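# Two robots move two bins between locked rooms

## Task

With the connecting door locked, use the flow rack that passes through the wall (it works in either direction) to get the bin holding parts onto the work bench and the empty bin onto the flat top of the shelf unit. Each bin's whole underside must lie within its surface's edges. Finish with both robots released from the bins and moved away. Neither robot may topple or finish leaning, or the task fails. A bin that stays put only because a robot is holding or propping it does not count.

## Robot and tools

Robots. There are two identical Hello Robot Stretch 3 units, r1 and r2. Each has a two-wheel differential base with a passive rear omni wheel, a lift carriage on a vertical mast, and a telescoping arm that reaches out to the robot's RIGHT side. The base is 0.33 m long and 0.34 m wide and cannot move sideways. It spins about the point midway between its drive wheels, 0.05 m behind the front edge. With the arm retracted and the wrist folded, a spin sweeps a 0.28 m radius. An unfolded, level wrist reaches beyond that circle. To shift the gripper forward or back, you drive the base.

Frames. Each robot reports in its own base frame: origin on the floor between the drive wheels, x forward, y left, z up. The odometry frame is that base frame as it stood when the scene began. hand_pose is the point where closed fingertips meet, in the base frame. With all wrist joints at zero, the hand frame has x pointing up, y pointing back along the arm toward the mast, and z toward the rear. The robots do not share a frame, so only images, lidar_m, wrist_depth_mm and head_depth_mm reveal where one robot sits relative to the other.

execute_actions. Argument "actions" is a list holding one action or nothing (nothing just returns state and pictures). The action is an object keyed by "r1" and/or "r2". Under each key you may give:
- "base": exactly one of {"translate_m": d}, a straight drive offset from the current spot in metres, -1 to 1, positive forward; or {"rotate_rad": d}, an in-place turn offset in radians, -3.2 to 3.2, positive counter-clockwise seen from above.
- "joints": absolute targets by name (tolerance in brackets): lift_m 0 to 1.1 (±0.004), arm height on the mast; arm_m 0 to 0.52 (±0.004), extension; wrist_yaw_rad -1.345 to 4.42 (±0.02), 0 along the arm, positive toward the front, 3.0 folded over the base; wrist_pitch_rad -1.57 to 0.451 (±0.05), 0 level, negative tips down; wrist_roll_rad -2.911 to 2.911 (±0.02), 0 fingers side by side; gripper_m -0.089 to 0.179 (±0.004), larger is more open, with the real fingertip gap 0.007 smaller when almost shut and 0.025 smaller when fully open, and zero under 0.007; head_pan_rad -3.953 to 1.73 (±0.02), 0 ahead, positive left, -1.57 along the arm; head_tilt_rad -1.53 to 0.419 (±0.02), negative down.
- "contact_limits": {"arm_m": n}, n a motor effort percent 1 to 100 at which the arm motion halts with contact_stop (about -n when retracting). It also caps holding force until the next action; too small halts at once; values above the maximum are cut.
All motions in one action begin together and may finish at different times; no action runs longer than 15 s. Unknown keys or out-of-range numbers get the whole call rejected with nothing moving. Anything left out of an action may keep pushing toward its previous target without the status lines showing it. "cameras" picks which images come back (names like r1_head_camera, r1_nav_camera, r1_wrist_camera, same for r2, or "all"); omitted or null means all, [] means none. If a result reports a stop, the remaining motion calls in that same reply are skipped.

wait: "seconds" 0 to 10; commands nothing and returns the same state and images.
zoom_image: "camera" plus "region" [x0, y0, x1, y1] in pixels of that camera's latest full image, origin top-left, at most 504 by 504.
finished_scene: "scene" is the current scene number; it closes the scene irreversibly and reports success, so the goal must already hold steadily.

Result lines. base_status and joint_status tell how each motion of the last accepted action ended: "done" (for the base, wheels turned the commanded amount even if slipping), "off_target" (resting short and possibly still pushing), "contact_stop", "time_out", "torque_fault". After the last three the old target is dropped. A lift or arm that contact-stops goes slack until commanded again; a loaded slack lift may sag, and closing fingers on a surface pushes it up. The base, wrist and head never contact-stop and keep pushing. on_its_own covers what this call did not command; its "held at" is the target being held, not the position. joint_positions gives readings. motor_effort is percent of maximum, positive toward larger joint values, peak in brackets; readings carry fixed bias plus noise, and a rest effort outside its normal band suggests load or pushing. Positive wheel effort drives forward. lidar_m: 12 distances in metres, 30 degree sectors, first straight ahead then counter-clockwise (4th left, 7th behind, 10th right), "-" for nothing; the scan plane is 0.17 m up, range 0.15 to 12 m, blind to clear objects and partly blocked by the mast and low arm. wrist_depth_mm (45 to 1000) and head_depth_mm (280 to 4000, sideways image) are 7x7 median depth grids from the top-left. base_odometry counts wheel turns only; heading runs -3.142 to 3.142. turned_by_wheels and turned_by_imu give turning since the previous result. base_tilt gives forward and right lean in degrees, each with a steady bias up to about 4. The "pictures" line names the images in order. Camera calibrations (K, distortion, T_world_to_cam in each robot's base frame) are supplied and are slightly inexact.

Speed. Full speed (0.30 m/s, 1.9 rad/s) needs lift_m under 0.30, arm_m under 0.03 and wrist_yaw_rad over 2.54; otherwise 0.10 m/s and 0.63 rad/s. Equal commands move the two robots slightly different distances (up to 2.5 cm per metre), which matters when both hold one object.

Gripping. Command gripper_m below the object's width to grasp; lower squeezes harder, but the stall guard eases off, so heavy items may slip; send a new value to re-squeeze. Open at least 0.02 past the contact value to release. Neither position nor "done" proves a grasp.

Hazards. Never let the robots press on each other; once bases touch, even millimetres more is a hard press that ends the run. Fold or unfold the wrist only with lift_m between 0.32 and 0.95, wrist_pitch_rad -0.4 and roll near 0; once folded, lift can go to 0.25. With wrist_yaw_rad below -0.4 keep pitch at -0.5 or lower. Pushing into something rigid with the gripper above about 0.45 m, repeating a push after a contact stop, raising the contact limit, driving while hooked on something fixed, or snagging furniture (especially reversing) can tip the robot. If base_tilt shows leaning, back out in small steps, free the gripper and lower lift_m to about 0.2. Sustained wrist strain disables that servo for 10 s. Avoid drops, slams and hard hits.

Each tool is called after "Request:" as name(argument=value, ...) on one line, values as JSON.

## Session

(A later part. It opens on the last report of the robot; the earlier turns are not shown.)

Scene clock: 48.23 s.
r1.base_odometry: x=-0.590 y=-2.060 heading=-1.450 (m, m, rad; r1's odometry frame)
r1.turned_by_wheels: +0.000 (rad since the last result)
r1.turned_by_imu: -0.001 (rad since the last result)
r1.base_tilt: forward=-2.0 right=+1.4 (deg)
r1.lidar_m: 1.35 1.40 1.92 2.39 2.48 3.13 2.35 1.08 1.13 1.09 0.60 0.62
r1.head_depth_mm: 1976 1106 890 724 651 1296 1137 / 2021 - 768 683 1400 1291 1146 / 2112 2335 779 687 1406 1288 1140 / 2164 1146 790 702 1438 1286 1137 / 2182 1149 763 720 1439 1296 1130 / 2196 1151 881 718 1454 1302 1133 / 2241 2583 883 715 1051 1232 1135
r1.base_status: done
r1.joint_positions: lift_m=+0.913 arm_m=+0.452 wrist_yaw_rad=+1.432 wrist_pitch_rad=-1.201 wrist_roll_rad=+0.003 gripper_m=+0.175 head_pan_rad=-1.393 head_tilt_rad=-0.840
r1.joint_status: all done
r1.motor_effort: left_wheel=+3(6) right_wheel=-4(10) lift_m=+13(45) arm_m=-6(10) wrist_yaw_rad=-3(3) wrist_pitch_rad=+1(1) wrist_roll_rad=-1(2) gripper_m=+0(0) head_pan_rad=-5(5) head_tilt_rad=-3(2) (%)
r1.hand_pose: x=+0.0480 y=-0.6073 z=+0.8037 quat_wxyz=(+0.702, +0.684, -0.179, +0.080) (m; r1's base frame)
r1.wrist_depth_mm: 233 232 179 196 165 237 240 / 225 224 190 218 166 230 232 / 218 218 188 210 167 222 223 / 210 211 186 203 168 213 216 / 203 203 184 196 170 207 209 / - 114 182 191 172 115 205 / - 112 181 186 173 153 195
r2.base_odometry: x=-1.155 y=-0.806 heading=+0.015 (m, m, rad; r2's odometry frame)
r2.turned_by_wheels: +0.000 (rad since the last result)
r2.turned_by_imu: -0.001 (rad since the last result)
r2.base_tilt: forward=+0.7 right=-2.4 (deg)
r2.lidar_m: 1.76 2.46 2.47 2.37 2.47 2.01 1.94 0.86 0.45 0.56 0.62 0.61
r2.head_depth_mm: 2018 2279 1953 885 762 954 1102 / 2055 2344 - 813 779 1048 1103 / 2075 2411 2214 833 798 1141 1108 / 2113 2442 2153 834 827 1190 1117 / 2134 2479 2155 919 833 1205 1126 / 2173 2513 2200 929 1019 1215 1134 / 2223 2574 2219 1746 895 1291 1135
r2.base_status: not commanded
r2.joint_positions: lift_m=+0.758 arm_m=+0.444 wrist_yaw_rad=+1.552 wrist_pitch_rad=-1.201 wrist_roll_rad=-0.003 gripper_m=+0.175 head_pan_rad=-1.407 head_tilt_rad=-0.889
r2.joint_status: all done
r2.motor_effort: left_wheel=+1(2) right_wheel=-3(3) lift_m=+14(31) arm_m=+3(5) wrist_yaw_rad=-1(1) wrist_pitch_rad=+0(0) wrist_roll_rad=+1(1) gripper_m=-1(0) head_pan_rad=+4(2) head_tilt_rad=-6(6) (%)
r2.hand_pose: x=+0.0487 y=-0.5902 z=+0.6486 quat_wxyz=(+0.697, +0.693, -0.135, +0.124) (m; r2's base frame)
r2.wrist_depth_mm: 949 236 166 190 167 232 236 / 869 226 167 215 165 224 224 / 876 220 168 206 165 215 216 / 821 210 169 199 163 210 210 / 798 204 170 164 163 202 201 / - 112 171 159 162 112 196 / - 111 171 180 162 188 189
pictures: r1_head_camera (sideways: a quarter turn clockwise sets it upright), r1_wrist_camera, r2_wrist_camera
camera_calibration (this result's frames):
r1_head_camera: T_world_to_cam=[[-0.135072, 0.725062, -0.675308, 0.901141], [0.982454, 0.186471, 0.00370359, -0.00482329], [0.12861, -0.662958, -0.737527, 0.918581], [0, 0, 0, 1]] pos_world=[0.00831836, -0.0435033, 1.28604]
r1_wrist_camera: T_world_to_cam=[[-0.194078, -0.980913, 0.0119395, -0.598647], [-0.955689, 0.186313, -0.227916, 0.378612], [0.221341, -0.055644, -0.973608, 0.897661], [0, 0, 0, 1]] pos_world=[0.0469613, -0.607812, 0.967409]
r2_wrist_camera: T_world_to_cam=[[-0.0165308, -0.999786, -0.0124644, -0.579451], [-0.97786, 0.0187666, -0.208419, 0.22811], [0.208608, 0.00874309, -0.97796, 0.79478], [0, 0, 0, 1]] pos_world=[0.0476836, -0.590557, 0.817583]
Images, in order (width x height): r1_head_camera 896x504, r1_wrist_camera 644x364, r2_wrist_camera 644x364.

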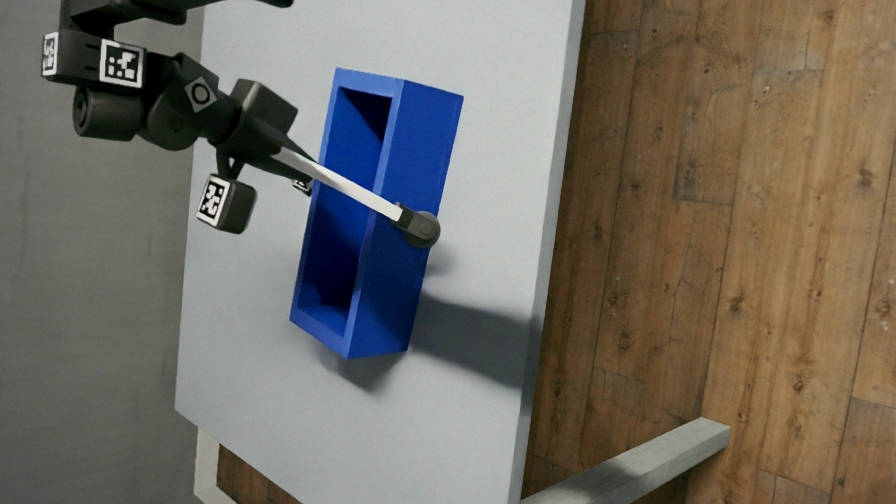

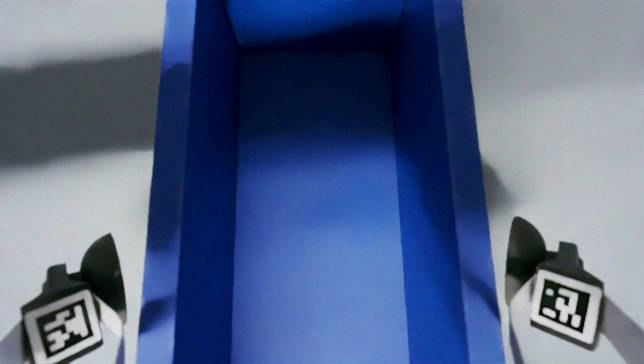

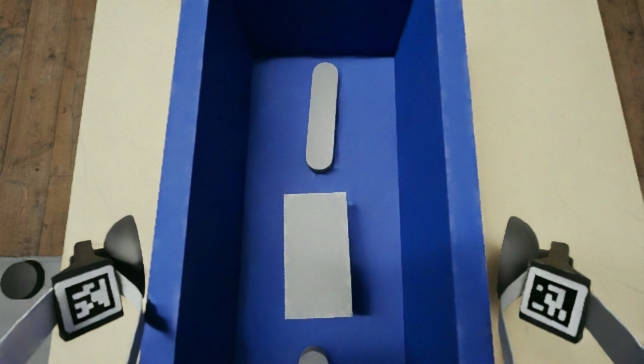

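Request:
execute_actions(actions=[{"r1":{"joints":{"gripper_m":0.078}},"r2":{"joints":{"gripper_m":0.07}}}], cameras=[])

Request:
execute_actions(actions=[{"r1":{"joints":{"lift_m":0.95}},"r2":{"joints":{"lift_m":0.8}}}], cameras=[])

Request:
execute_actions(actions=[{"r1":{"base":{"translate_m":-1},"joints":{"lift_m":0.98,"wrist_yaw_rad":1.555}},"r2":{"base":{"translate_m":1},"joints":{"lift_m":0.98,"wrist_yaw_rad":1.57,"head_pan_rad":-0.5,"head_tilt_rad":-0.7}}}], cameras=["r2_head_camera"])

Scene clock: 53.27 s.
r1.base_odometry: x=-0.590 y=-2.060 heading=-1.450 (m, m, rad; r1's odometry frame)
r1.turned_by_wheels: +0.000 (rad since the last result)
r1.turned_by_imu: -0.010 (rad since the last result)
r1.base_tilt: forward=-2.0 right=+1.4 (deg)
r1.lidar_m: 1.35 1.40 1.90 2.39 2.47 3.13 2.35 1.08 1.13 1.09 0.60 0.61
r1.head_depth_mm: 1950 1107 890 724 654 1296 1136 / 2025 - 788 684 1402 1297 1140 / 2135 2329 769 684 1410 1297 1131 / 2160 1143 797 702 1445 1291 1132 / 2167 1147 766 720 1428 1296 1134 / 2201 1150 884 717 1457 1294 1140 / 2241 2551 886 718 1410 1217 1129
r1.base_status: not commanded
r1.joint_positions: lift_m=+0.913 arm_m=+0.452 wrist_yaw_rad=+1.431 wrist_pitch_rad=-1.159 wrist_roll_rad=+0.003 gripper_m=+0.079 head_pan_rad=-1.393 head_tilt_rad=-0.840
r1.joint_status: all done
r1.motor_effort: left_wheel=-2(2) right_wheel=+4(9) lift_m=+13(13) arm_m=-5(6) wrist_yaw_rad=-2(2) wrist_pitch_rad=-18(19) wrist_roll_rad=-1(2) gripper_m=-26(99) head_pan_rad=-5(5) head_tilt_rad=-3(3) (%)
r1.hand_pose: x=+0.0582 y=-0.6087 z=+0.8069 quat_wxyz=(+0.701, +0.680, -0.193, +0.094) (m; r1's base frame)
r1.wrist_depth_mm: 250 251 175 190 177 256 257 / 238 239 201 227 179 246 248 / 229 227 197 221 160 235 236 / 221 220 194 213 162 226 227 / 211 210 192 205 164 217 218 / 204 119 188 197 167 121 210 / - 117 186 189 169 198 201
r2.base_odometry: x=-1.155 y=-0.806 heading=+0.014 (m, m, rad; r2's odometry frame)
r2.turned_by_wheels: +0.000 (rad since the last result)
r2.turned_by_imu: -0.002 (rad since the last result)
r2.base_tilt: forward=+0.7 right=-2.4 (deg)
r2.lidar_m: 1.76 2.46 2.47 2.37 2.46 2.02 1.94 0.86 0.45 0.56 0.62 0.61
r2.head_depth_mm: 2017 2291 1963 889 761 948 1095 / 2047 2343 - 822 781 1047 1105 / 2078 2397 2198 837 798 1139 1112 / 2115 2452 2168 836 824 1189 1114 / 2138 2470 2165 921 835 1198 1124 / 2185 2527 2207 929 1018 1219 1124 / 2209 2575 2221 1752 896 1293 1135
r2.base_status: not commanded
r2.joint_positions: lift_m=+0.758 arm_m=+0.444 wrist_yaw_rad=+1.552 wrist_pitch_rad=-1.194 wrist_roll_rad=-0.003 gripper_m=+0.072 head_pan_rad=-1.407 head_tilt_rad=-0.889
r2.joint_status: all done
r2.motor_effort: left_wheel=-3(4) right_wheel=+12(12) lift_m=+14(14) arm_m=+4(4) wrist_yaw_rad=-2(2) wrist_pitch_rad=-3(3) wrist_roll_rad=+1(1) gripper_m=-33(100) head_pan_rad=+3(4) head_tilt_rad=-6(6) (%)
r2.hand_pose: x=+0.0506 y=-0.5902 z=+0.6492 quat_wxyz=(+0.696, +0.693, -0.138, +0.127) (m; r2's base frame)
r2.wrist_depth_mm: 948 240 165 190 167 239 899 / 870 233 165 218 167 232 233 / 870 222 167 211 167 220 222 / 829 215 167 205 165 213 213 / 790 206 168 167 165 208 207 / - 115 169 161 164 115 199 / 193 192 170 184 163 191 192
pictures: none
No camera images: the call's "cameras" was empty. Leave "cameras" out to get every camera's image.

Scene clock: 55.67 s.
r1.base_odometry: x=-0.590 y=-2.060 heading=-1.450 (m, m, rad; r1's odometry frame)
r1.turned_by_wheels: +0.000 (rad since the last result)
r1.turned_by_imu: +0.000 (rad since the last result)
r1.base_tilt: forward=-2.0 right=+1.5 (deg)
r1.lidar_m: 1.35 1.40 1.90 2.39 2.47 3.10 2.34 1.08 1.13 1.09 0.60 0.62
r1.head_depth_mm: - 2200 887 721 650 1292 1141 / 2005 - 742 676 1403 1293 1136 / 2164 2271 725 691 1407 1301 1131 / 2173 1153 758 701 1443 1297 1138 / 2179 1145 749 716 1437 1293 1133 / 2227 1142 880 718 1465 1292 1140 / 2256 2513 880 718 1392 1219 1131
r1.base_status: not commanded
r1.joint_positions: lift_m=+0.949 arm_m=+0.452 wrist_yaw_rad=+1.431 wrist_pitch_rad=-1.206 wrist_roll_rad=-0.004 gripper_m=+0.085 head_pan_rad=-1.393 head_tilt_rad=-0.841
r1.joint_status: all done
r1.on_its_own: gripper_m is held at +0.084, not at your +0.078, by its stall guard, which is not easing now
r1.motor_effort: left_wheel=+0(2) right_wheel=-1(10) lift_m=+49(54) arm_m=-4(5) wrist_yaw_rad=-1(2) wrist_pitch_rad=+3(18) wrist_roll_rad=+2(6) gripper_m=-20(26) head_pan_rad=-5(5) head_tilt_rad=-2(4) (%)
r1.hand_pose: x=+0.0467 y=-0.6071 z=+0.8400 quat_wxyz=(+0.703, +0.684, -0.175, +0.080) (m; r1's base frame)
r1.wrist_depth_mm: 273 273 174 190 177 278 282 / 265 266 191 232 171 270 272 / 256 256 188 228 171 258 262 / 248 247 187 219 173 253 253 / 241 240 184 210 173 244 246 / 233 - 183 202 175 131 238 / - 225 181 195 175 229 233
r2.base_odometry: x=-1.155 y=-0.806 heading=+0.015 (m, m, rad; r2's odometry frame)
r2.turned_by_wheels: +0.000 (rad since the last result)
r2.turned_by_imu: -0.010 (rad since the last result)
r2.base_tilt: forward=+0.8 right=-2.3 (deg)
r2.lidar_m: 1.76 2.45 2.48 2.38 2.45 2.02 1.94 0.86 0.45 0.54 0.63 0.61
r2.head_depth_mm: 2009 2236 1990 845 768 958 1099 / 2057 2326 - 799 790 1062 1101 / 2080 2421 2169 817 799 1158 1108 / 2125 2457 2114 823 823 1191 1117 / 2148 2481 2149 917 830 1203 1123 / 2169 2509 2178 928 1015 1217 1126 / 2222 2549 2209 1732 886 1294 1134
r2.base_status: not commanded
r2.joint_positions: lift_m=+0.799 arm_m=+0.444 wrist_yaw_rad=+1.550 wrist_pitch_rad=-1.217 wrist_roll_rad=-0.003 gripper_m=+0.077 head_pan_rad=-1.406 head_tilt_rad=-0.892
r2.joint_status: all done
r2.on_its_own: gripper_m is held at +0.076, not at your +0.070, by its stall guard, which is not easing now
r2.motor_effort: left_wheel=-1(7) right_wheel=+0(26) lift_m=+38(40) arm_m=+1(3) wrist_yaw_rad=+0(3) wrist_pitch_rad=+7(26) wrist_roll_rad=+1(4) gripper_m=-20(33) head_pan_rad=+2(3) head_tilt_rad=-4(6) (%)
r2.hand_pose: x=+0.0448 y=-0.5904 z=+0.6892 quat_wxyz=(+0.698, +0.694, -0.130, +0.118) (m; r2's base frame)
r2.wrist_depth_mm: 961 279 165 181 167 275 931 / 912 271 193 228 195 263 910 / 923 262 166 224 167 257 874 / 852 252 165 218 167 249 844 / 826 245 165 182 167 241 822 / - - 165 176 167 - 237 / - 228 165 201 168 226 229
pictures: none
No camera images: the call's "cameras" was empty. Leave "cameras" out to get every camera's image.

Scene clock: 66.63 s.
r1.base_odometry: x=-0.710 y=-1.067 heading=-1.450 (m, m, rad; r1's odometry frame)
r1.turned_by_wheels: +0.000 (rad since the last result)
r1.turned_by_imu: +0.000 (rad since the last result)
r1.base_tilt: forward=-2.0 right=+1.5 (deg)
r1.lidar_m: 2.36 2.44 2.48 2.38 2.46 2.05 1.35 1.37 2.50 0.44 1.14 1.48
r1.head_depth_mm: 2083 2360 2122 1789 1508 1295 1136 / - 2508 687 1696 1511 1289 1134 / 2111 1111 689 703 760 1260 1142 / 2146 1149 711 699 1424 1271 1135 / 2174 1148 678 697 1451 1292 1137 / 2212 1141 882 714 1449 1297 1131 / 2260 1143 886 717 1499 1284 1126
r1.base_status: done
r1.joint_positions: lift_m=+0.979 arm_m=+0.452 wrist_yaw_rad=+1.553 wrist_pitch_rad=-1.207 wrist_roll_rad=-0.003 gripper_m=+0.085 head_pan_rad=-1.393 head_tilt_rad=-0.841
r1.joint_status: all done
r1.on_its_own: gripper_m is held at +0.084, not at your +0.078, by its stall guard, which is not easing now
r1.motor_effort: left_wheel=+1(3) right_wheel=+0(9) lift_m=+49(50) arm_m=-5(5) wrist_yaw_rad=+1(3) wrist_pitch_rad=+3(3) wrist_roll_rad=+1(2) gripper_m=-20(20) head_pan_rad=-5(5) head_tilt_rad=-3(4) (%)
r1.hand_pose: x=+0.0473 y=-0.5987 z=+0.8699 quat_wxyz=(+0.697, +0.694, -0.133, +0.123) (m; r1's base frame)
r1.wrist_depth_mm: - 306 173 191 177 312 315 / - 294 190 233 170 299 308 / - 288 188 227 171 292 294 / - 280 186 218 172 283 286 / - 270 185 210 173 276 275 / 265 - 182 202 174 130 270 / - 251 180 196 175 256 261
r2.base_odometry: x=-0.155 y=-0.791 heading=+0.015 (m, m, rad; r2's odometry frame)
r2.turned_by_wheels: +0.000 (rad since the last result)
r2.turned_by_imu: -0.003 (rad since the last result)
r2.base_tilt: forward=+0.6 right=-2.2 (deg)
r2.lidar_m: 1.38 1.42 1.92 2.40 2.47 3.07 1.80 0.68 0.76 2.35 1.98 0.78
r2.head_depth_mm: 1534 1743 2034 2083 1653 1372 1162 / 1461 1633 1865 1155 1569 1375 1167 / 1379 1534 1687 1100 1328 1381 1173 / 1309 1452 1460 1797 1157 1326 1185 / 1237 1375 1620 1296 1562 1371 1195 / 1177 1298 1550 1588 1715 1420 1194 / 1123 1228 1380 1525 1657 1423 1207
r2.base_status: done
r2.joint_positions: lift_m=+0.979 arm_m=+0.444 wrist_yaw_rad=+1.568 wrist_pitch_rad=-1.217 wrist_roll_rad=-0.003 gripper_m=+0.077 head_pan_rad=-0.507 head_tilt_rad=-0.705
r2.joint_status: all done
r2.on_its_own: gripper_m is held at +0.076, not at your +0.070, by its stall guard, which is not easing now
r2.motor_effort: left_wheel=-2(4) right_wheel=-1(7) lift_m=+38(40) arm_m=+1(2) wrist_yaw_rad=+1(0) wrist_pitch_rad=+7(7) wrist_roll_rad=+1(1) gripper_m=-19(19) head_pan_rad=+3(36) head_tilt_rad=+2(19) (%)
r2.hand_pose: x=+0.0447 y=-0.5892 z=+0.8692 quat_wxyz=(+0.697, +0.696, -0.124, +0.124) (m; r2's base frame)
r2.wrist_depth_mm: - - 166 181 168 - - / - - 193 230 194 - - / - - 166 226 167 - - / - - 165 216 167 - - / - - 165 184 168 - - / - - 165 178 168 - 964 / - - 164 200 167 943 948
pictures: r2_head_camera (sideways: a quarter turn clockwise sets it upright)
camera_calibration (this result's frames):
r2_head_camera: T_world_to_cam=[[-0.517901, 0.339153, -0.785337, 1.04474], [0.481658, 0.874307, 0.0599394, -0.0732958], [0.706954, -0.347221, -0.61616, 0.757246], [0, 0, 0, 1]] pos_world=[0.0410374, -0.0273119, 1.29145]
Images, in order (width x height): r2_head_camera 896x504.

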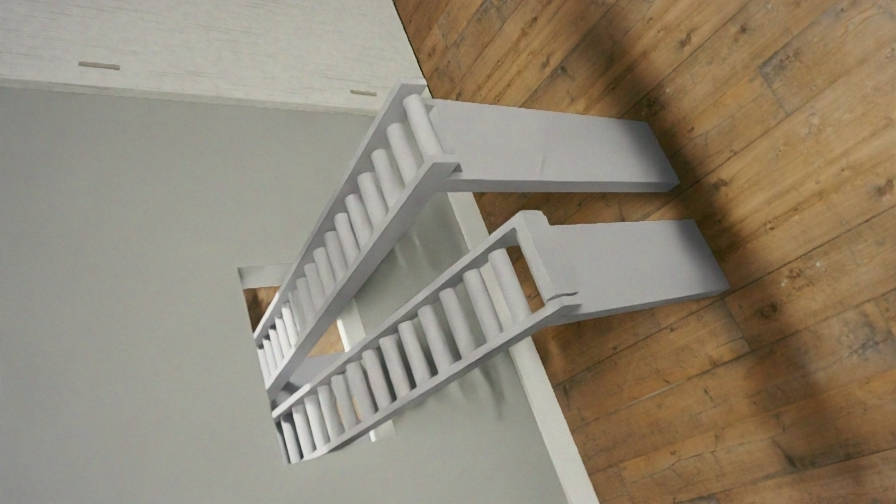

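Request:
execute_actions(actions=[{"r1":{"base":{"translate_m":-0.7},"joints":{"arm_m":0.2,"wrist_pitch_rad":-1.13,"head_tilt_rad":-1.1}},"r2":{"base":{"rotate_rad":0.025},"joints":{"wrist_pitch_rad":-1.27,"head_pan_rad":-1.4,"head_tilt_rad":-0.9}}}], cameras=[])

Request:
execute_actions(actions=[{"r1":{"base":{"translate_m":-0.8},"joints":{"lift_m":0.93}},"r2":{"base":{"translate_m":0.8},"joints":{"lift_m":0.94}}}], cameras=["r1_head_camera","r2_head_camera","r1_wrist_camera","r2_wrist_camera"])

Scene clock: 77.17 s.
r1.base_odometry: x=-0.795 y=-0.373 heading=-1.450 (m, m, rad; r1's odometry frame)
r1.turned_by_wheels: +0.000 (rad since the last result)
r1.turned_by_imu: -0.002 (rad since the last result)
r1.base_tilt: forward=-1.9 right=+1.5 (deg)
r1.lidar_m: 2.16 3.19 2.47 2.38 1.82 1.33 1.28 0.68 0.89 2.41 1.29 0.82
r1.head_depth_mm: - 1860 1642 1458 1340 1207 1103 / - - 524 492 1330 1199 - / 2242 - 534 506 1319 1224 - / 2226 1838 526 1426 1331 1222 - / 2231 1916 529 1405 1322 1206 1096 / 2200 1887 518 1418 1319 1201 1100 / 2199 1832 1579 1441 1322 1197 1105
r1.base_status: done
r1.joint_positions: lift_m=+0.979 arm_m=+0.200 wrist_yaw_rad=+1.555 wrist_pitch_rad=-1.145 wrist_roll_rad=-0.003 gripper_m=+0.085 head_pan_rad=-1.393 head_tilt_rad=-1.087
r1.joint_status: all done
r1.on_its_own: gripper_m is held at +0.084, not at your +0.078, by its stall guard, which is not easing now
r1.motor_effort: left_wheel=+1(3) right_wheel=-1(9) lift_m=+49(49) arm_m=-6(8) wrist_yaw_rad=+0(2) wrist_pitch_rad=+7(8) wrist_roll_rad=+2(2) gripper_m=-20(20) head_pan_rad=-4(5) head_tilt_rad=-4(19) (%)
r1.hand_pose: x=+0.0625 y=-0.3469 z=+0.8746 quat_wxyz=(+0.693, +0.690, -0.153, +0.145) (m; r1's base frame)
r1.wrist_depth_mm: - - 174 189 177 - - / - - 191 234 170 - - / - - 189 228 171 - - / - - 186 219 172 - - / - - 184 210 174 - - / 996 - 183 202 175 131 - / 965 - 180 196 175 945 983
r2.base_odometry: x=-0.155 y=-0.791 heading=+0.040 (m, m, rad; r2's odometry frame)
r2.turned_by_wheels: +0.025 (rad since the last result)
r2.turned_by_imu: +0.023 (rad since the last result)
r2.base_tilt: forward=+0.7 right=-2.0 (deg)
r2.lidar_m: 1.38 1.44 1.97 2.39 2.48 3.03 1.80 0.68 0.78 2.35 1.92 0.78
r2.head_depth_mm: - 2361 661 1619 1444 1247 1097 / 2011 2362 675 1634 1439 1251 1108 / 2061 2395 697 1653 1468 1262 1108 / 2110 2451 678 1693 1471 1276 1117 / 2148 2494 2161 1753 1486 1276 1125 / 2204 2532 2186 1780 1494 1285 1130 / 2219 2457 2243 1787 1465 1290 1136
r2.base_status: done
r2.joint_positions: lift_m=+0.979 arm_m=+0.444 wrist_yaw_rad=+1.569 wrist_pitch_rad=-1.279 wrist_roll_rad=-0.003 gripper_m=+0.077 head_pan_rad=-1.393 head_tilt_rad=-0.889
r2.joint_status: all done
r2.on_its_own: gripper_m is held at +0.076, not at your +0.070, by its stall guard, which is not easing now
r2.motor_effort: left_wheel=-3(7) right_wheel=+3(10) lift_m=+38(38) arm_m=+1(1) wrist_yaw_rad=+1(2) wrist_pitch_rad=+4(6) wrist_roll_rad=+1(1) gripper_m=-19(20) head_pan_rad=-4(36) head_tilt_rad=-6(23) (%)
r2.hand_pose: x=+0.0291 y=-0.5892 z=+0.8656 quat_wxyz=(+0.700, +0.699, -0.102, +0.103) (m; r2's base frame)
r2.wrist_depth_mm: - - 166 182 167 - - / - - 194 226 195 - - / - - 165 225 168 - - / - - 165 216 168 - - / - - 165 184 168 - - / - - 165 178 167 - 958 / 963 976 164 202 168 958 926
pictures: none
No camera images: the call's "cameras" was empty. Leave "cameras" out to get every camera's image.

Scene clock: 86.50 s.
r1.base_odometry: x=-0.892 y=+0.422 heading=-1.450 (m, m, rad; r1's odometry frame)
r1.turned_by_wheels: +0.000 (rad since the last result)
r1.turned_by_imu: -0.002 (rad since the last result)
r1.base_tilt: forward=-1.9 right=+1.4 (deg)
r1.lidar_m: 2.96 3.39 2.47 1.88 0.68 0.49 0.47 0.49 0.67 0.55 0.31 1.56
r1.head_depth_mm: - 1810 872 820 1278 1207 1103 / - - 549 526 1282 1211 - / 2207 1960 576 540 1285 1216 - / 2214 1999 582 594 1292 1215 - / 2205 1890 604 549 987 1202 1098 / 2204 1878 571 569 1300 1208 1102 / 2196 1905 1651 1450 1326 1207 1096
r1.base_status: done
r1.joint_positions: lift_m=+0.931 arm_m=+0.200 wrist_yaw_rad=+1.555 wrist_pitch_rad=-1.145 wrist_roll_rad=-0.003 gripper_m=+0.085 head_pan_rad=-1.393 head_tilt_rad=-1.087
r1.joint_status: all done
r1.on_its_own: gripper_m is held at +0.084, not at your +0.078, by its stall guard, which is not easing now
r1.motor_effort: left_wheel=+0(3) right_wheel=-1(7) lift_m=+15(46) arm_m=-6(6) wrist_yaw_rad=-1(0) wrist_pitch_rad=+7(7) wrist_roll_rad=+1(1) gripper_m=-19(20) head_pan_rad=-5(5) head_tilt_rad=-5(4) (%)
r1.hand_pose: x=+0.0625 y=-0.3469 z=+0.8260 quat_wxyz=(+0.693, +0.690, -0.154, +0.145) (m; r1's base frame)
r1.wrist_depth_mm: - - 173 190 177 - - / - - 191 236 171 - - / - - 189 229 171 418 430 / - - 186 220 173 427 432 / 998 990 185 211 173 402 402 / 941 - 182 204 175 131 381 / 920 - 181 196 175 333 372
r2.base_odometry: x=+0.644 y=-0.760 heading=+0.039 (m, m, rad; r2's odometry frame)
r2.turned_by_wheels: +0.000 (rad since the last result)
r2.turned_by_imu: -0.003 (rad since the last result)
r2.base_tilt: forward=+0.6 right=-2.5 (deg)
r2.lidar_m: 0.58 0.60 0.83 2.29 2.48 3.41 1.99 1.41 2.45 0.24 0.82 0.60
r2.head_depth_mm: - 2277 726 698 1410 746 1083 / 2019 2274 721 717 904 742 1054 / 2060 2369 752 739 1459 746 1076 / 2099 2406 770 751 1472 734 1115 / 1592 1695 1818 874 1477 736 1127 / 1202 1268 1369 910 1361 1208 1128 / 998 1037 1085 922 1082 1133 1129
r2.base_status: done
r2.joint_positions: lift_m=+0.940 arm_m=+0.444 wrist_yaw_rad=+1.569 wrist_pitch_rad=-1.281 wrist_roll_rad=-0.003 gripper_m=+0.077 head_pan_rad=-1.393 head_tilt_rad=-0.889
r2.joint_status: all done
r2.on_its_own: gripper_m is held at +0.076, not at your +0.070, by its stall guard, which is not easing now
r2.motor_effort: left_wheel=-3(3) right_wheel=+2(12) lift_m=+18(37) arm_m=+1(2) wrist_yaw_rad=+1(2) wrist_pitch_rad=+5(4) wrist_roll_rad=+1(1) gripper_m=-19(19) head_pan_rad=-3(3) head_tilt_rad=-6(6) (%)
r2.hand_pose: x=+0.0287 y=-0.5892 z=+0.8266 quat_wxyz=(+0.700, +0.699, -0.101, +0.102) (m; r2's base frame)
r2.wrist_depth_mm: 621 795 165 183 167 880 835 / - 441 193 229 195 - - / - 422 165 225 168 - - / - - 166 217 168 - 973 / 421 695 164 183 169 952 965 / 421 - 165 178 168 - 941 / 674 398 165 200 168 919 907
pictures: r1_head_camera (sideways: a quarter turn clockwise sets it upright), r1_wrist_camera, r2_head_camera (sideways: a quarter turn clockwise sets it upright), r2_wrist_camera
camera_calibration (this result's frames):
r1_head_camera: T_world_to_cam=[[-0.16024, 0.865415, -0.474743, 0.639996], [0.982669, 0.185269, 0.00604866, -0.00787605], [0.0931896, -0.465546, -0.880104, 1.10416], [0, 0, 0, 1]] pos_world=[0.00739657, -0.0383676, 1.27565]
r1_wrist_camera: T_world_to_cam=[[-0.0665957, -0.997716, 0.0113117, -0.353925], [-0.957321, 0.0606956, -0.282583, 0.350776], [0.281251, -0.0296477, -0.959176, 0.923956], [0, 0, 0, 1]] pos_world=[0.0523726, -0.347014, 0.989363]
r2_head_camera: T_world_to_cam=[[-0.0885738, 0.746691, -0.659247, 0.877794], [0.98376, 0.169309, 0.0595928, -0.075893], [0.156114, -0.643263, -0.749561, 0.934115], [0, 0, 0, 1]] pos_world=[0.0065815, -0.0417099, 1.28338]
r2_wrist_camera: T_world_to_cam=[[-0.000215914, -0.999921, -0.0125527, -0.577026], [-0.991544, 0.001843, -0.129754, 0.171064], [0.129767, 0.0124185, -0.991467, 0.988583], [0, 0, 0, 1]] pos_world=[0.0412075, -0.589573, 0.9951]
Images, in order (width x height): r1_head_camera 896x504, r1_wrist_camera 644x364, r2_head_camera 896x504, r2_wrist_camera 644x364.

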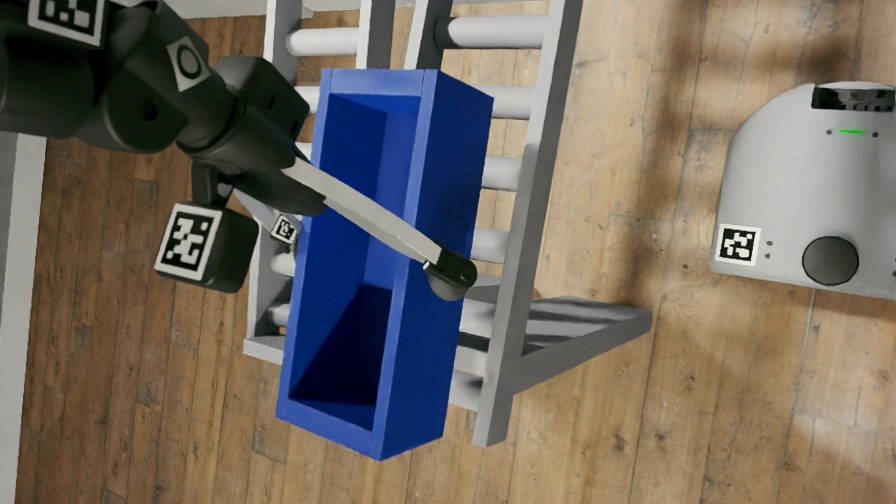

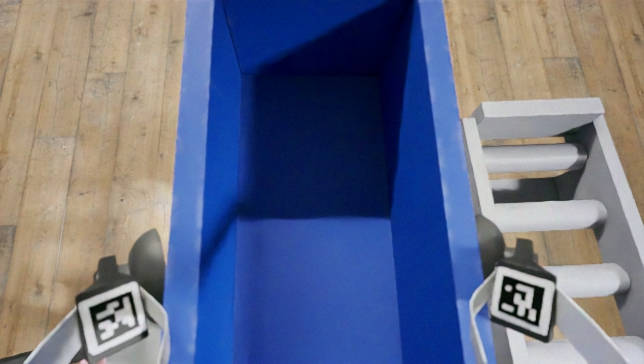

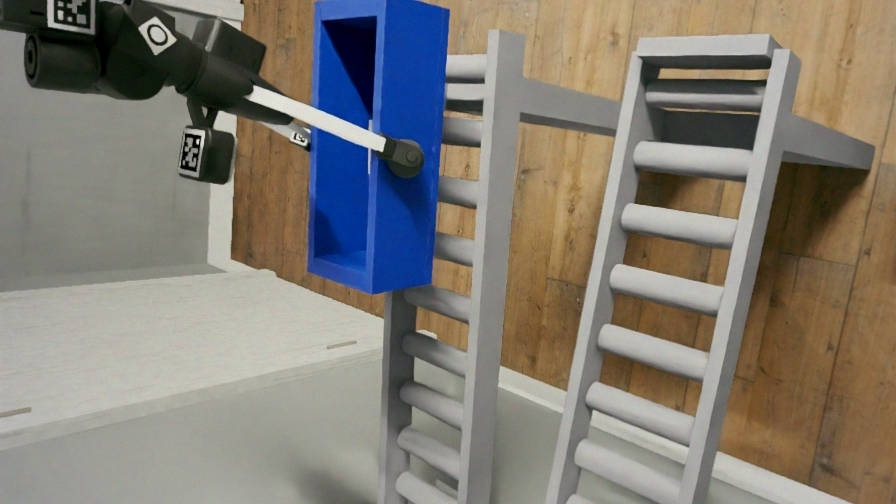

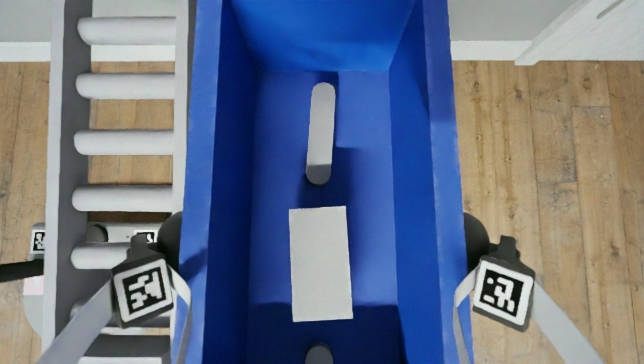

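Request:
execute_actions(actions=[{"r1":{"joints":{"lift_m":0.875,"arm_m":0.203}},"r2":{"joints":{"lift_m":0.885,"arm_m":0.451}}}], cameras=["r1_head_camera","r2_head_camera","r1_wrist_camera","r2_wrist_camera"])

Scene clock: 91.17 s.
r1.base_odometry: x=-0.892 y=+0.422 heading=-1.450 (m, m, rad; r1's odometry frame)
r1.turned_by_wheels: +0.000 (rad since the last result)
r1.turned_by_imu: -0.001 (rad since the last result)
r1.base_tilt: forward=-1.9 right=+1.4 (deg)
r1.lidar_m: 2.95 3.40 2.47 1.89 0.68 0.49 0.47 0.49 0.67 0.55 0.31 1.56
r1.head_depth_mm: 2187 1793 869 815 1279 1212 1105 / 2211 - 700 588 1287 1206 - / 2214 1923 - 592 1296 1224 - / 2206 1941 612 637 1285 1219 - / 2215 1892 863 614 988 1203 1100 / 2192 1890 1602 602 1305 1201 1102 / 2207 1889 1644 1471 1317 1209 1099
r1.base_status: not commanded
r1.joint_positions: lift_m=+0.876 arm_m=+0.203 wrist_yaw_rad=+1.555 wrist_pitch_rad=-1.145 wrist_roll_rad=-0.003 gripper_m=+0.085 head_pan_rad=-1.393 head_tilt_rad=-1.087
r1.joint_status: all done
r1.on_its_own: gripper_m is held at +0.084, not at your +0.078, by its stall guard, which is not easing now
r1.motor_effort: left_wheel=+1(1) right_wheel=-1(1) lift_m=+15(15) arm_m=+6(10) wrist_yaw_rad=-1(0) wrist_pitch_rad=+7(7) wrist_roll_rad=+1(1) gripper_m=-20(20) head_pan_rad=-5(4) head_tilt_rad=-4(4) (%)
r1.hand_pose: x=+0.0625 y=-0.3491 z=+0.7710 quat_wxyz=(+0.693, +0.690, -0.154, +0.145) (m; r1's base frame)
r1.wrist_depth_mm: - - 174 189 177 - - / - - 191 234 170 - 366 / - - 189 228 171 374 375 / 977 977 186 220 172 351 377 / 941 920 184 211 172 331 951 / 876 - 183 204 174 131 327 / 892 - 181 196 175 286 914
r2.base_odometry: x=+0.644 y=-0.760 heading=+0.039 (m, m, rad; r2's odometry frame)
r2.turned_by_wheels: +0.000 (rad since the last result)
r2.turned_by_imu: -0.001 (rad since the last result)
r2.base_tilt: forward=+0.6 right=-2.2 (deg)
r2.lidar_m: 0.58 0.60 0.83 2.29 2.49 3.42 1.99 1.41 2.44 0.24 0.82 0.60
r2.head_depth_mm: 1947 - 2025 709 1414 746 1078 / 2035 2335 1395 717 907 741 1047 / 2076 2383 2111 737 1455 747 1075 / 2090 2404 2136 751 1468 734 1119 / 1602 1696 1820 872 1485 734 1124 / 1200 1264 1365 908 1362 1213 1127 / 997 1039 1079 922 1066 1133 1128
r2.base_status: not commanded
r2.joint_positions: lift_m=+0.885 arm_m=+0.451 wrist_yaw_rad=+1.569 wrist_pitch_rad=-1.281 wrist_roll_rad=-0.003 gripper_m=+0.077 head_pan_rad=-1.393 head_tilt_rad=-0.889
r2.joint_status: all done
r2.on_its_own: gripper_m is held at +0.076, not at your +0.070, by its stall guard, which is not easing now
r2.motor_effort: left_wheel=-4(4) right_wheel=+3(3) lift_m=+18(18) arm_m=+3(5) wrist_yaw_rad=+2(2) wrist_pitch_rad=+4(4) wrist_roll_rad=+1(1) gripper_m=-19(19) head_pan_rad=-2(4) head_tilt_rad=-6(5) (%)
r2.hand_pose: x=+0.0287 y=-0.5959 z=+0.7716 quat_wxyz=(+0.700, +0.699, -0.101, +0.102) (m; r2's base frame)
r2.wrist_depth_mm: 383 384 166 182 167 905 855 / 371 368 192 227 196 954 941 / 373 368 165 224 167 962 933 / 365 369 165 216 167 906 923 / 370 364 166 184 167 911 898 / 374 - 165 178 167 - 889 / 359 358 165 201 168 852 851
pictures: r1_head_camera (sideways: a quarter turn clockwise sets it upright), r1_wrist_camera, r2_head_camera (sideways: a quarter turn clockwise sets it upright), r2_wrist_camera
camera_calibration (this result's frames):
r1_head_camera: T_world_to_cam=[[-0.16024, 0.865415, -0.474743, 0.639996], [0.982669, 0.185269, 0.00604866, -0.00787605], [0.0931895, -0.465546, -0.880104, 1.10416], [0, 0, 0, 1]] pos_world=[0.00739657, -0.0383676, 1.27565]
r1_wrist_camera: T_world_to_cam=[[-0.0665955, -0.997716, 0.0113117, -0.355498], [-0.957321, 0.0606955, -0.282583, 0.335371], [0.281251, -0.0296476, -0.959176, 0.871145], [0, 0, 0, 1]] pos_world=[0.0523726, -0.349214, 0.934373]
r2_head_camera: T_world_to_cam=[[-0.0885778, 0.746714, -0.659221, 0.87776], [0.98376, 0.169307, 0.0595925, -0.0758927], [0.156109, -0.643237, -0.749584, 0.934145], [0, 0, 0, 1]] pos_world=[0.00658139, -0.0417092, 1.28338]
r2_wrist_camera: T_world_to_cam=[[-0.000204073, -0.999921, -0.0125528, -0.584494], [-0.991544, 0.00183126, -0.129754, 0.163934], [0.129767, 0.0124201, -0.991467, 0.934144], [0, 0, 0, 1]] pos_world=[0.0412075, -0.596351, 0.940107]
Images, in order (width x height): r1_head_camera 896x504, r1_wrist_camera 644x364, r2_head_camera 896x504, r2_wrist_camera 644x364.

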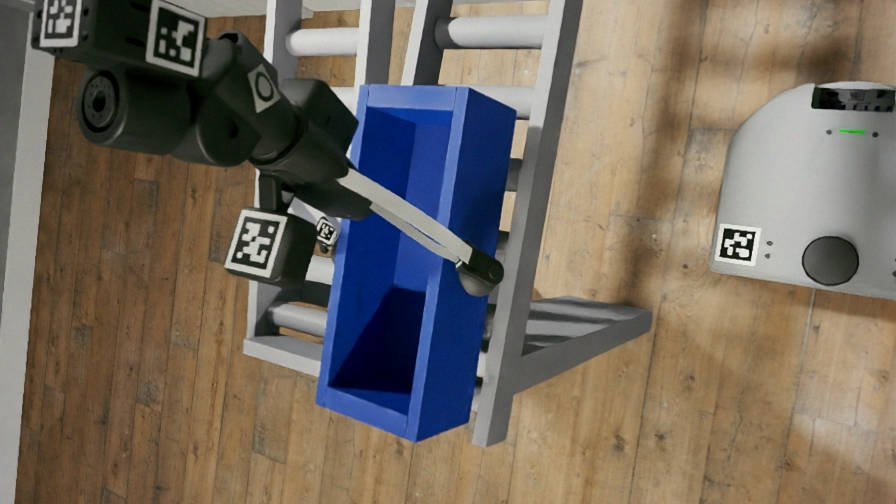

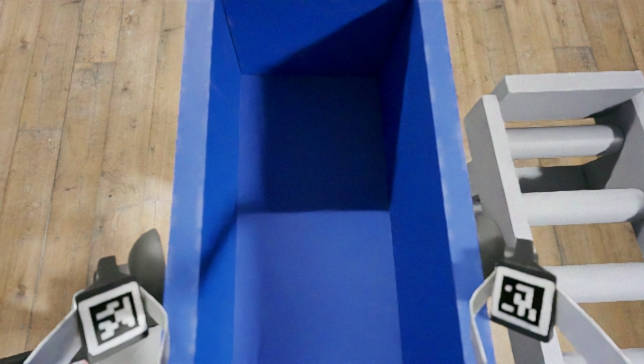

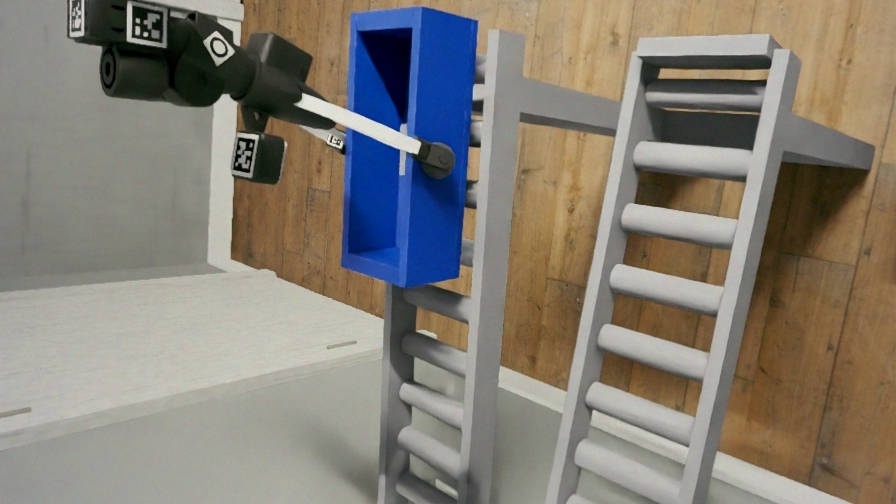

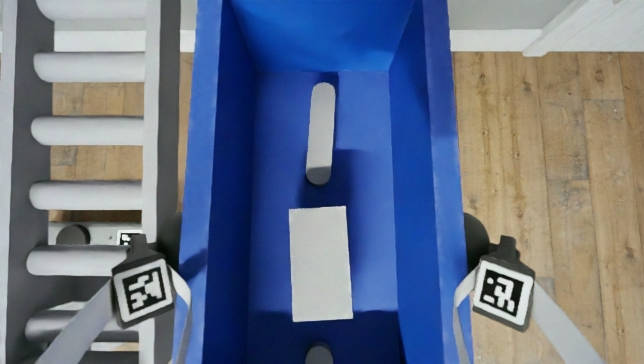

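Request:
execute_actions(actions=[{"r1":{"joints":{"lift_m":0.855}},"r2":{"joints":{"lift_m":0.862}}}], cameras=["r1_head_camera","r2_head_camera"])

Scene clock: 95.00 s.
r1.base_odometry: x=-0.892 y=+0.422 heading=-1.450 (m, m, rad; r1's odometry frame)
r1.turned_by_wheels: +0.000 (rad since the last result)
r1.turned_by_imu: -0.001 (rad since the last result)
r1.base_tilt: forward=-1.9 right=+1.4 (deg)
r1.lidar_m: 2.95 3.39 2.47 1.88 0.68 0.49 0.47 0.49 0.67 0.55 0.31 1.55
r1.head_depth_mm: 2180 - 878 820 1276 1205 1106 / 2186 - 795 596 1269 1203 - / 2205 1905 - 631 1297 1222 - / 2233 1889 626 649 1288 1218 - / 2216 1887 865 619 988 1200 1098 / 2192 1886 1654 611 1296 1197 1100 / 2199 1879 1638 1475 1314 1197 1100
r1.base_status: not commanded
r1.joint_positions: lift_m=+0.856 arm_m=+0.203 wrist_yaw_rad=+1.555 wrist_pitch_rad=-1.145 wrist_roll_rad=-0.003 gripper_m=+0.085 head_pan_rad=-1.393 head_tilt_rad=-1.087
r1.joint_status: all done
r1.on_its_own: gripper_m is held at +0.084, not at your +0.078, by its stall guard, which is not easing now
r1.motor_effort: left_wheel=+0(1) right_wheel=-1(1) lift_m=+15(15) arm_m=+7(6) wrist_yaw_rad=+0(1) wrist_pitch_rad=+7(7) wrist_roll_rad=+2(1) gripper_m=-19(20) head_pan_rad=-5(5) head_tilt_rad=-5(6) (%)
r1.hand_pose: x=+0.0625 y=-0.3491 z=+0.7510 quat_wxyz=(+0.693, +0.690, -0.154, +0.145) (m; r1's base frame)
r1.wrist_depth_mm: - - 174 190 177 - - / - - 190 231 171 - 344 / - 994 188 227 171 365 363 / 947 951 186 217 172 328 380 / 901 935 185 209 174 301 948 / 889 - 183 201 174 131 308 / 840 - 181 195 176 281 864
r2.base_odometry: x=+0.644 y=-0.760 heading=+0.039 (m, m, rad; r2's odometry frame)
r2.turned_by_wheels: +0.000 (rad since the last result)
r2.turned_by_imu: -0.001 (rad since the last result)
r2.base_tilt: forward=+0.5 right=-2.2 (deg)
r2.lidar_m: 0.58 0.60 0.82 2.28 2.49 3.44 1.99 1.41 2.44 0.24 0.82 0.60
r2.head_depth_mm: 1981 - 2013 722 1409 1169 1081 / 2043 2349 1973 722 906 742 1060 / 2084 2405 2051 746 1458 747 1079 / 2116 2419 2155 763 1471 735 1115 / 1600 1694 1813 872 1481 736 1120 / 1206 1266 1375 906 1359 1212 1132 / 997 1037 1081 922 1062 1138 1128
r2.base_status: not commanded
r2.joint_positions: lift_m=+0.863 arm_m=+0.451 wrist_yaw_rad=+1.569 wrist_pitch_rad=-1.281 wrist_roll_rad=-0.003 gripper_m=+0.077 head_pan_rad=-1.393 head_tilt_rad=-0.889
r2.joint_status: all done
r2.on_its_own: gripper_m is held at +0.076, not at your +0.070, by its stall guard, which is not easing now
r2.motor_effort: left_wheel=-3(3) right_wheel=+2(3) lift_m=+16(17) arm_m=+4(3) wrist_yaw_rad=+1(2) wrist_pitch_rad=+4(5) wrist_roll_rad=+1(2) gripper_m=-19(19) head_pan_rad=-3(3) head_tilt_rad=-6(6) (%)
r2.hand_pose: x=+0.0287 y=-0.5959 z=+0.7488 quat_wxyz=(+0.700, +0.699, -0.101, +0.102) (m; r2's base frame)
r2.wrist_depth_mm: 364 355 165 181 169 866 844 / 362 355 193 230 197 955 938 / 359 354 166 223 168 941 922 / 347 348 165 218 168 915 882 / 357 340 165 185 169 881 905 / 358 - 164 177 169 - 869 / 343 334 165 200 169 873 863
pictures: r1_head_camera (sideways: a quarter turn clockwise sets it upright), r2_head_camera (sideways: a quarter turn clockwise sets it upright)
camera_calibration (this result's frames):
r1_head_camera: T_world_to_cam=[[-0.16024, 0.865415, -0.474743, 0.639996], [0.982669, 0.185269, 0.00604866, -0.00787605], [0.0931896, -0.465546, -0.880104, 1.10416], [0, 0, 0, 1]] pos_world=[0.00739657, -0.0383676, 1.27565]
r2_head_camera: T_world_to_cam=[[-0.0885856, 0.746757, -0.659171, 0.877694], [0.983761, 0.169303, 0.059592, -0.0758921], [0.1561, -0.643187, -0.749628, 0.934203], [0, 0, 0, 1]] pos_world=[0.00658116, -0.041708, 1.28338]
Images, in order (width x height): r1_head_camera 896x504, r2_head_camera 896x504.

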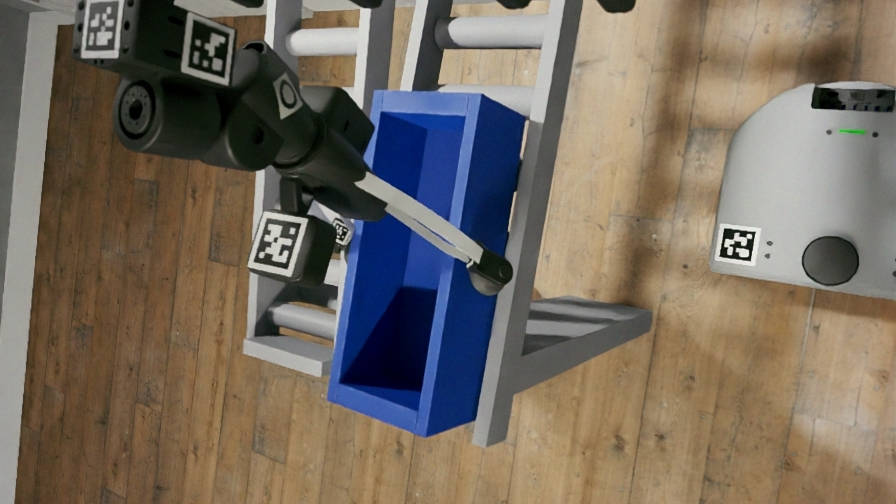

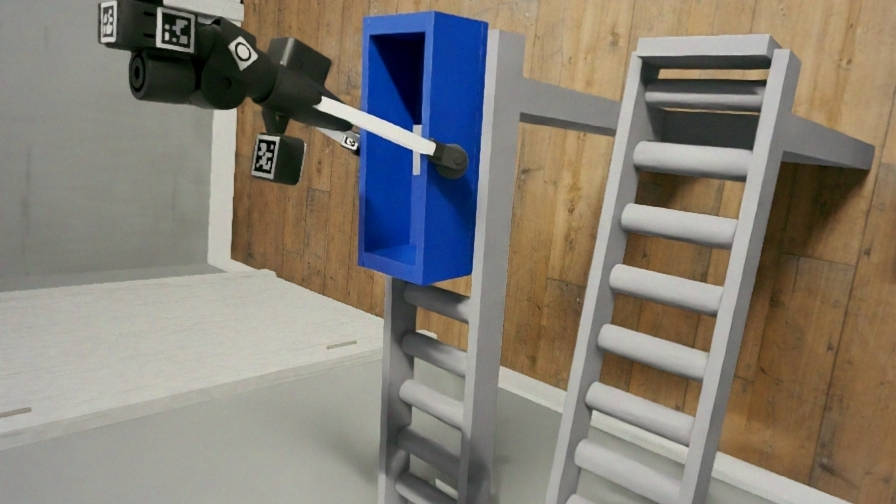

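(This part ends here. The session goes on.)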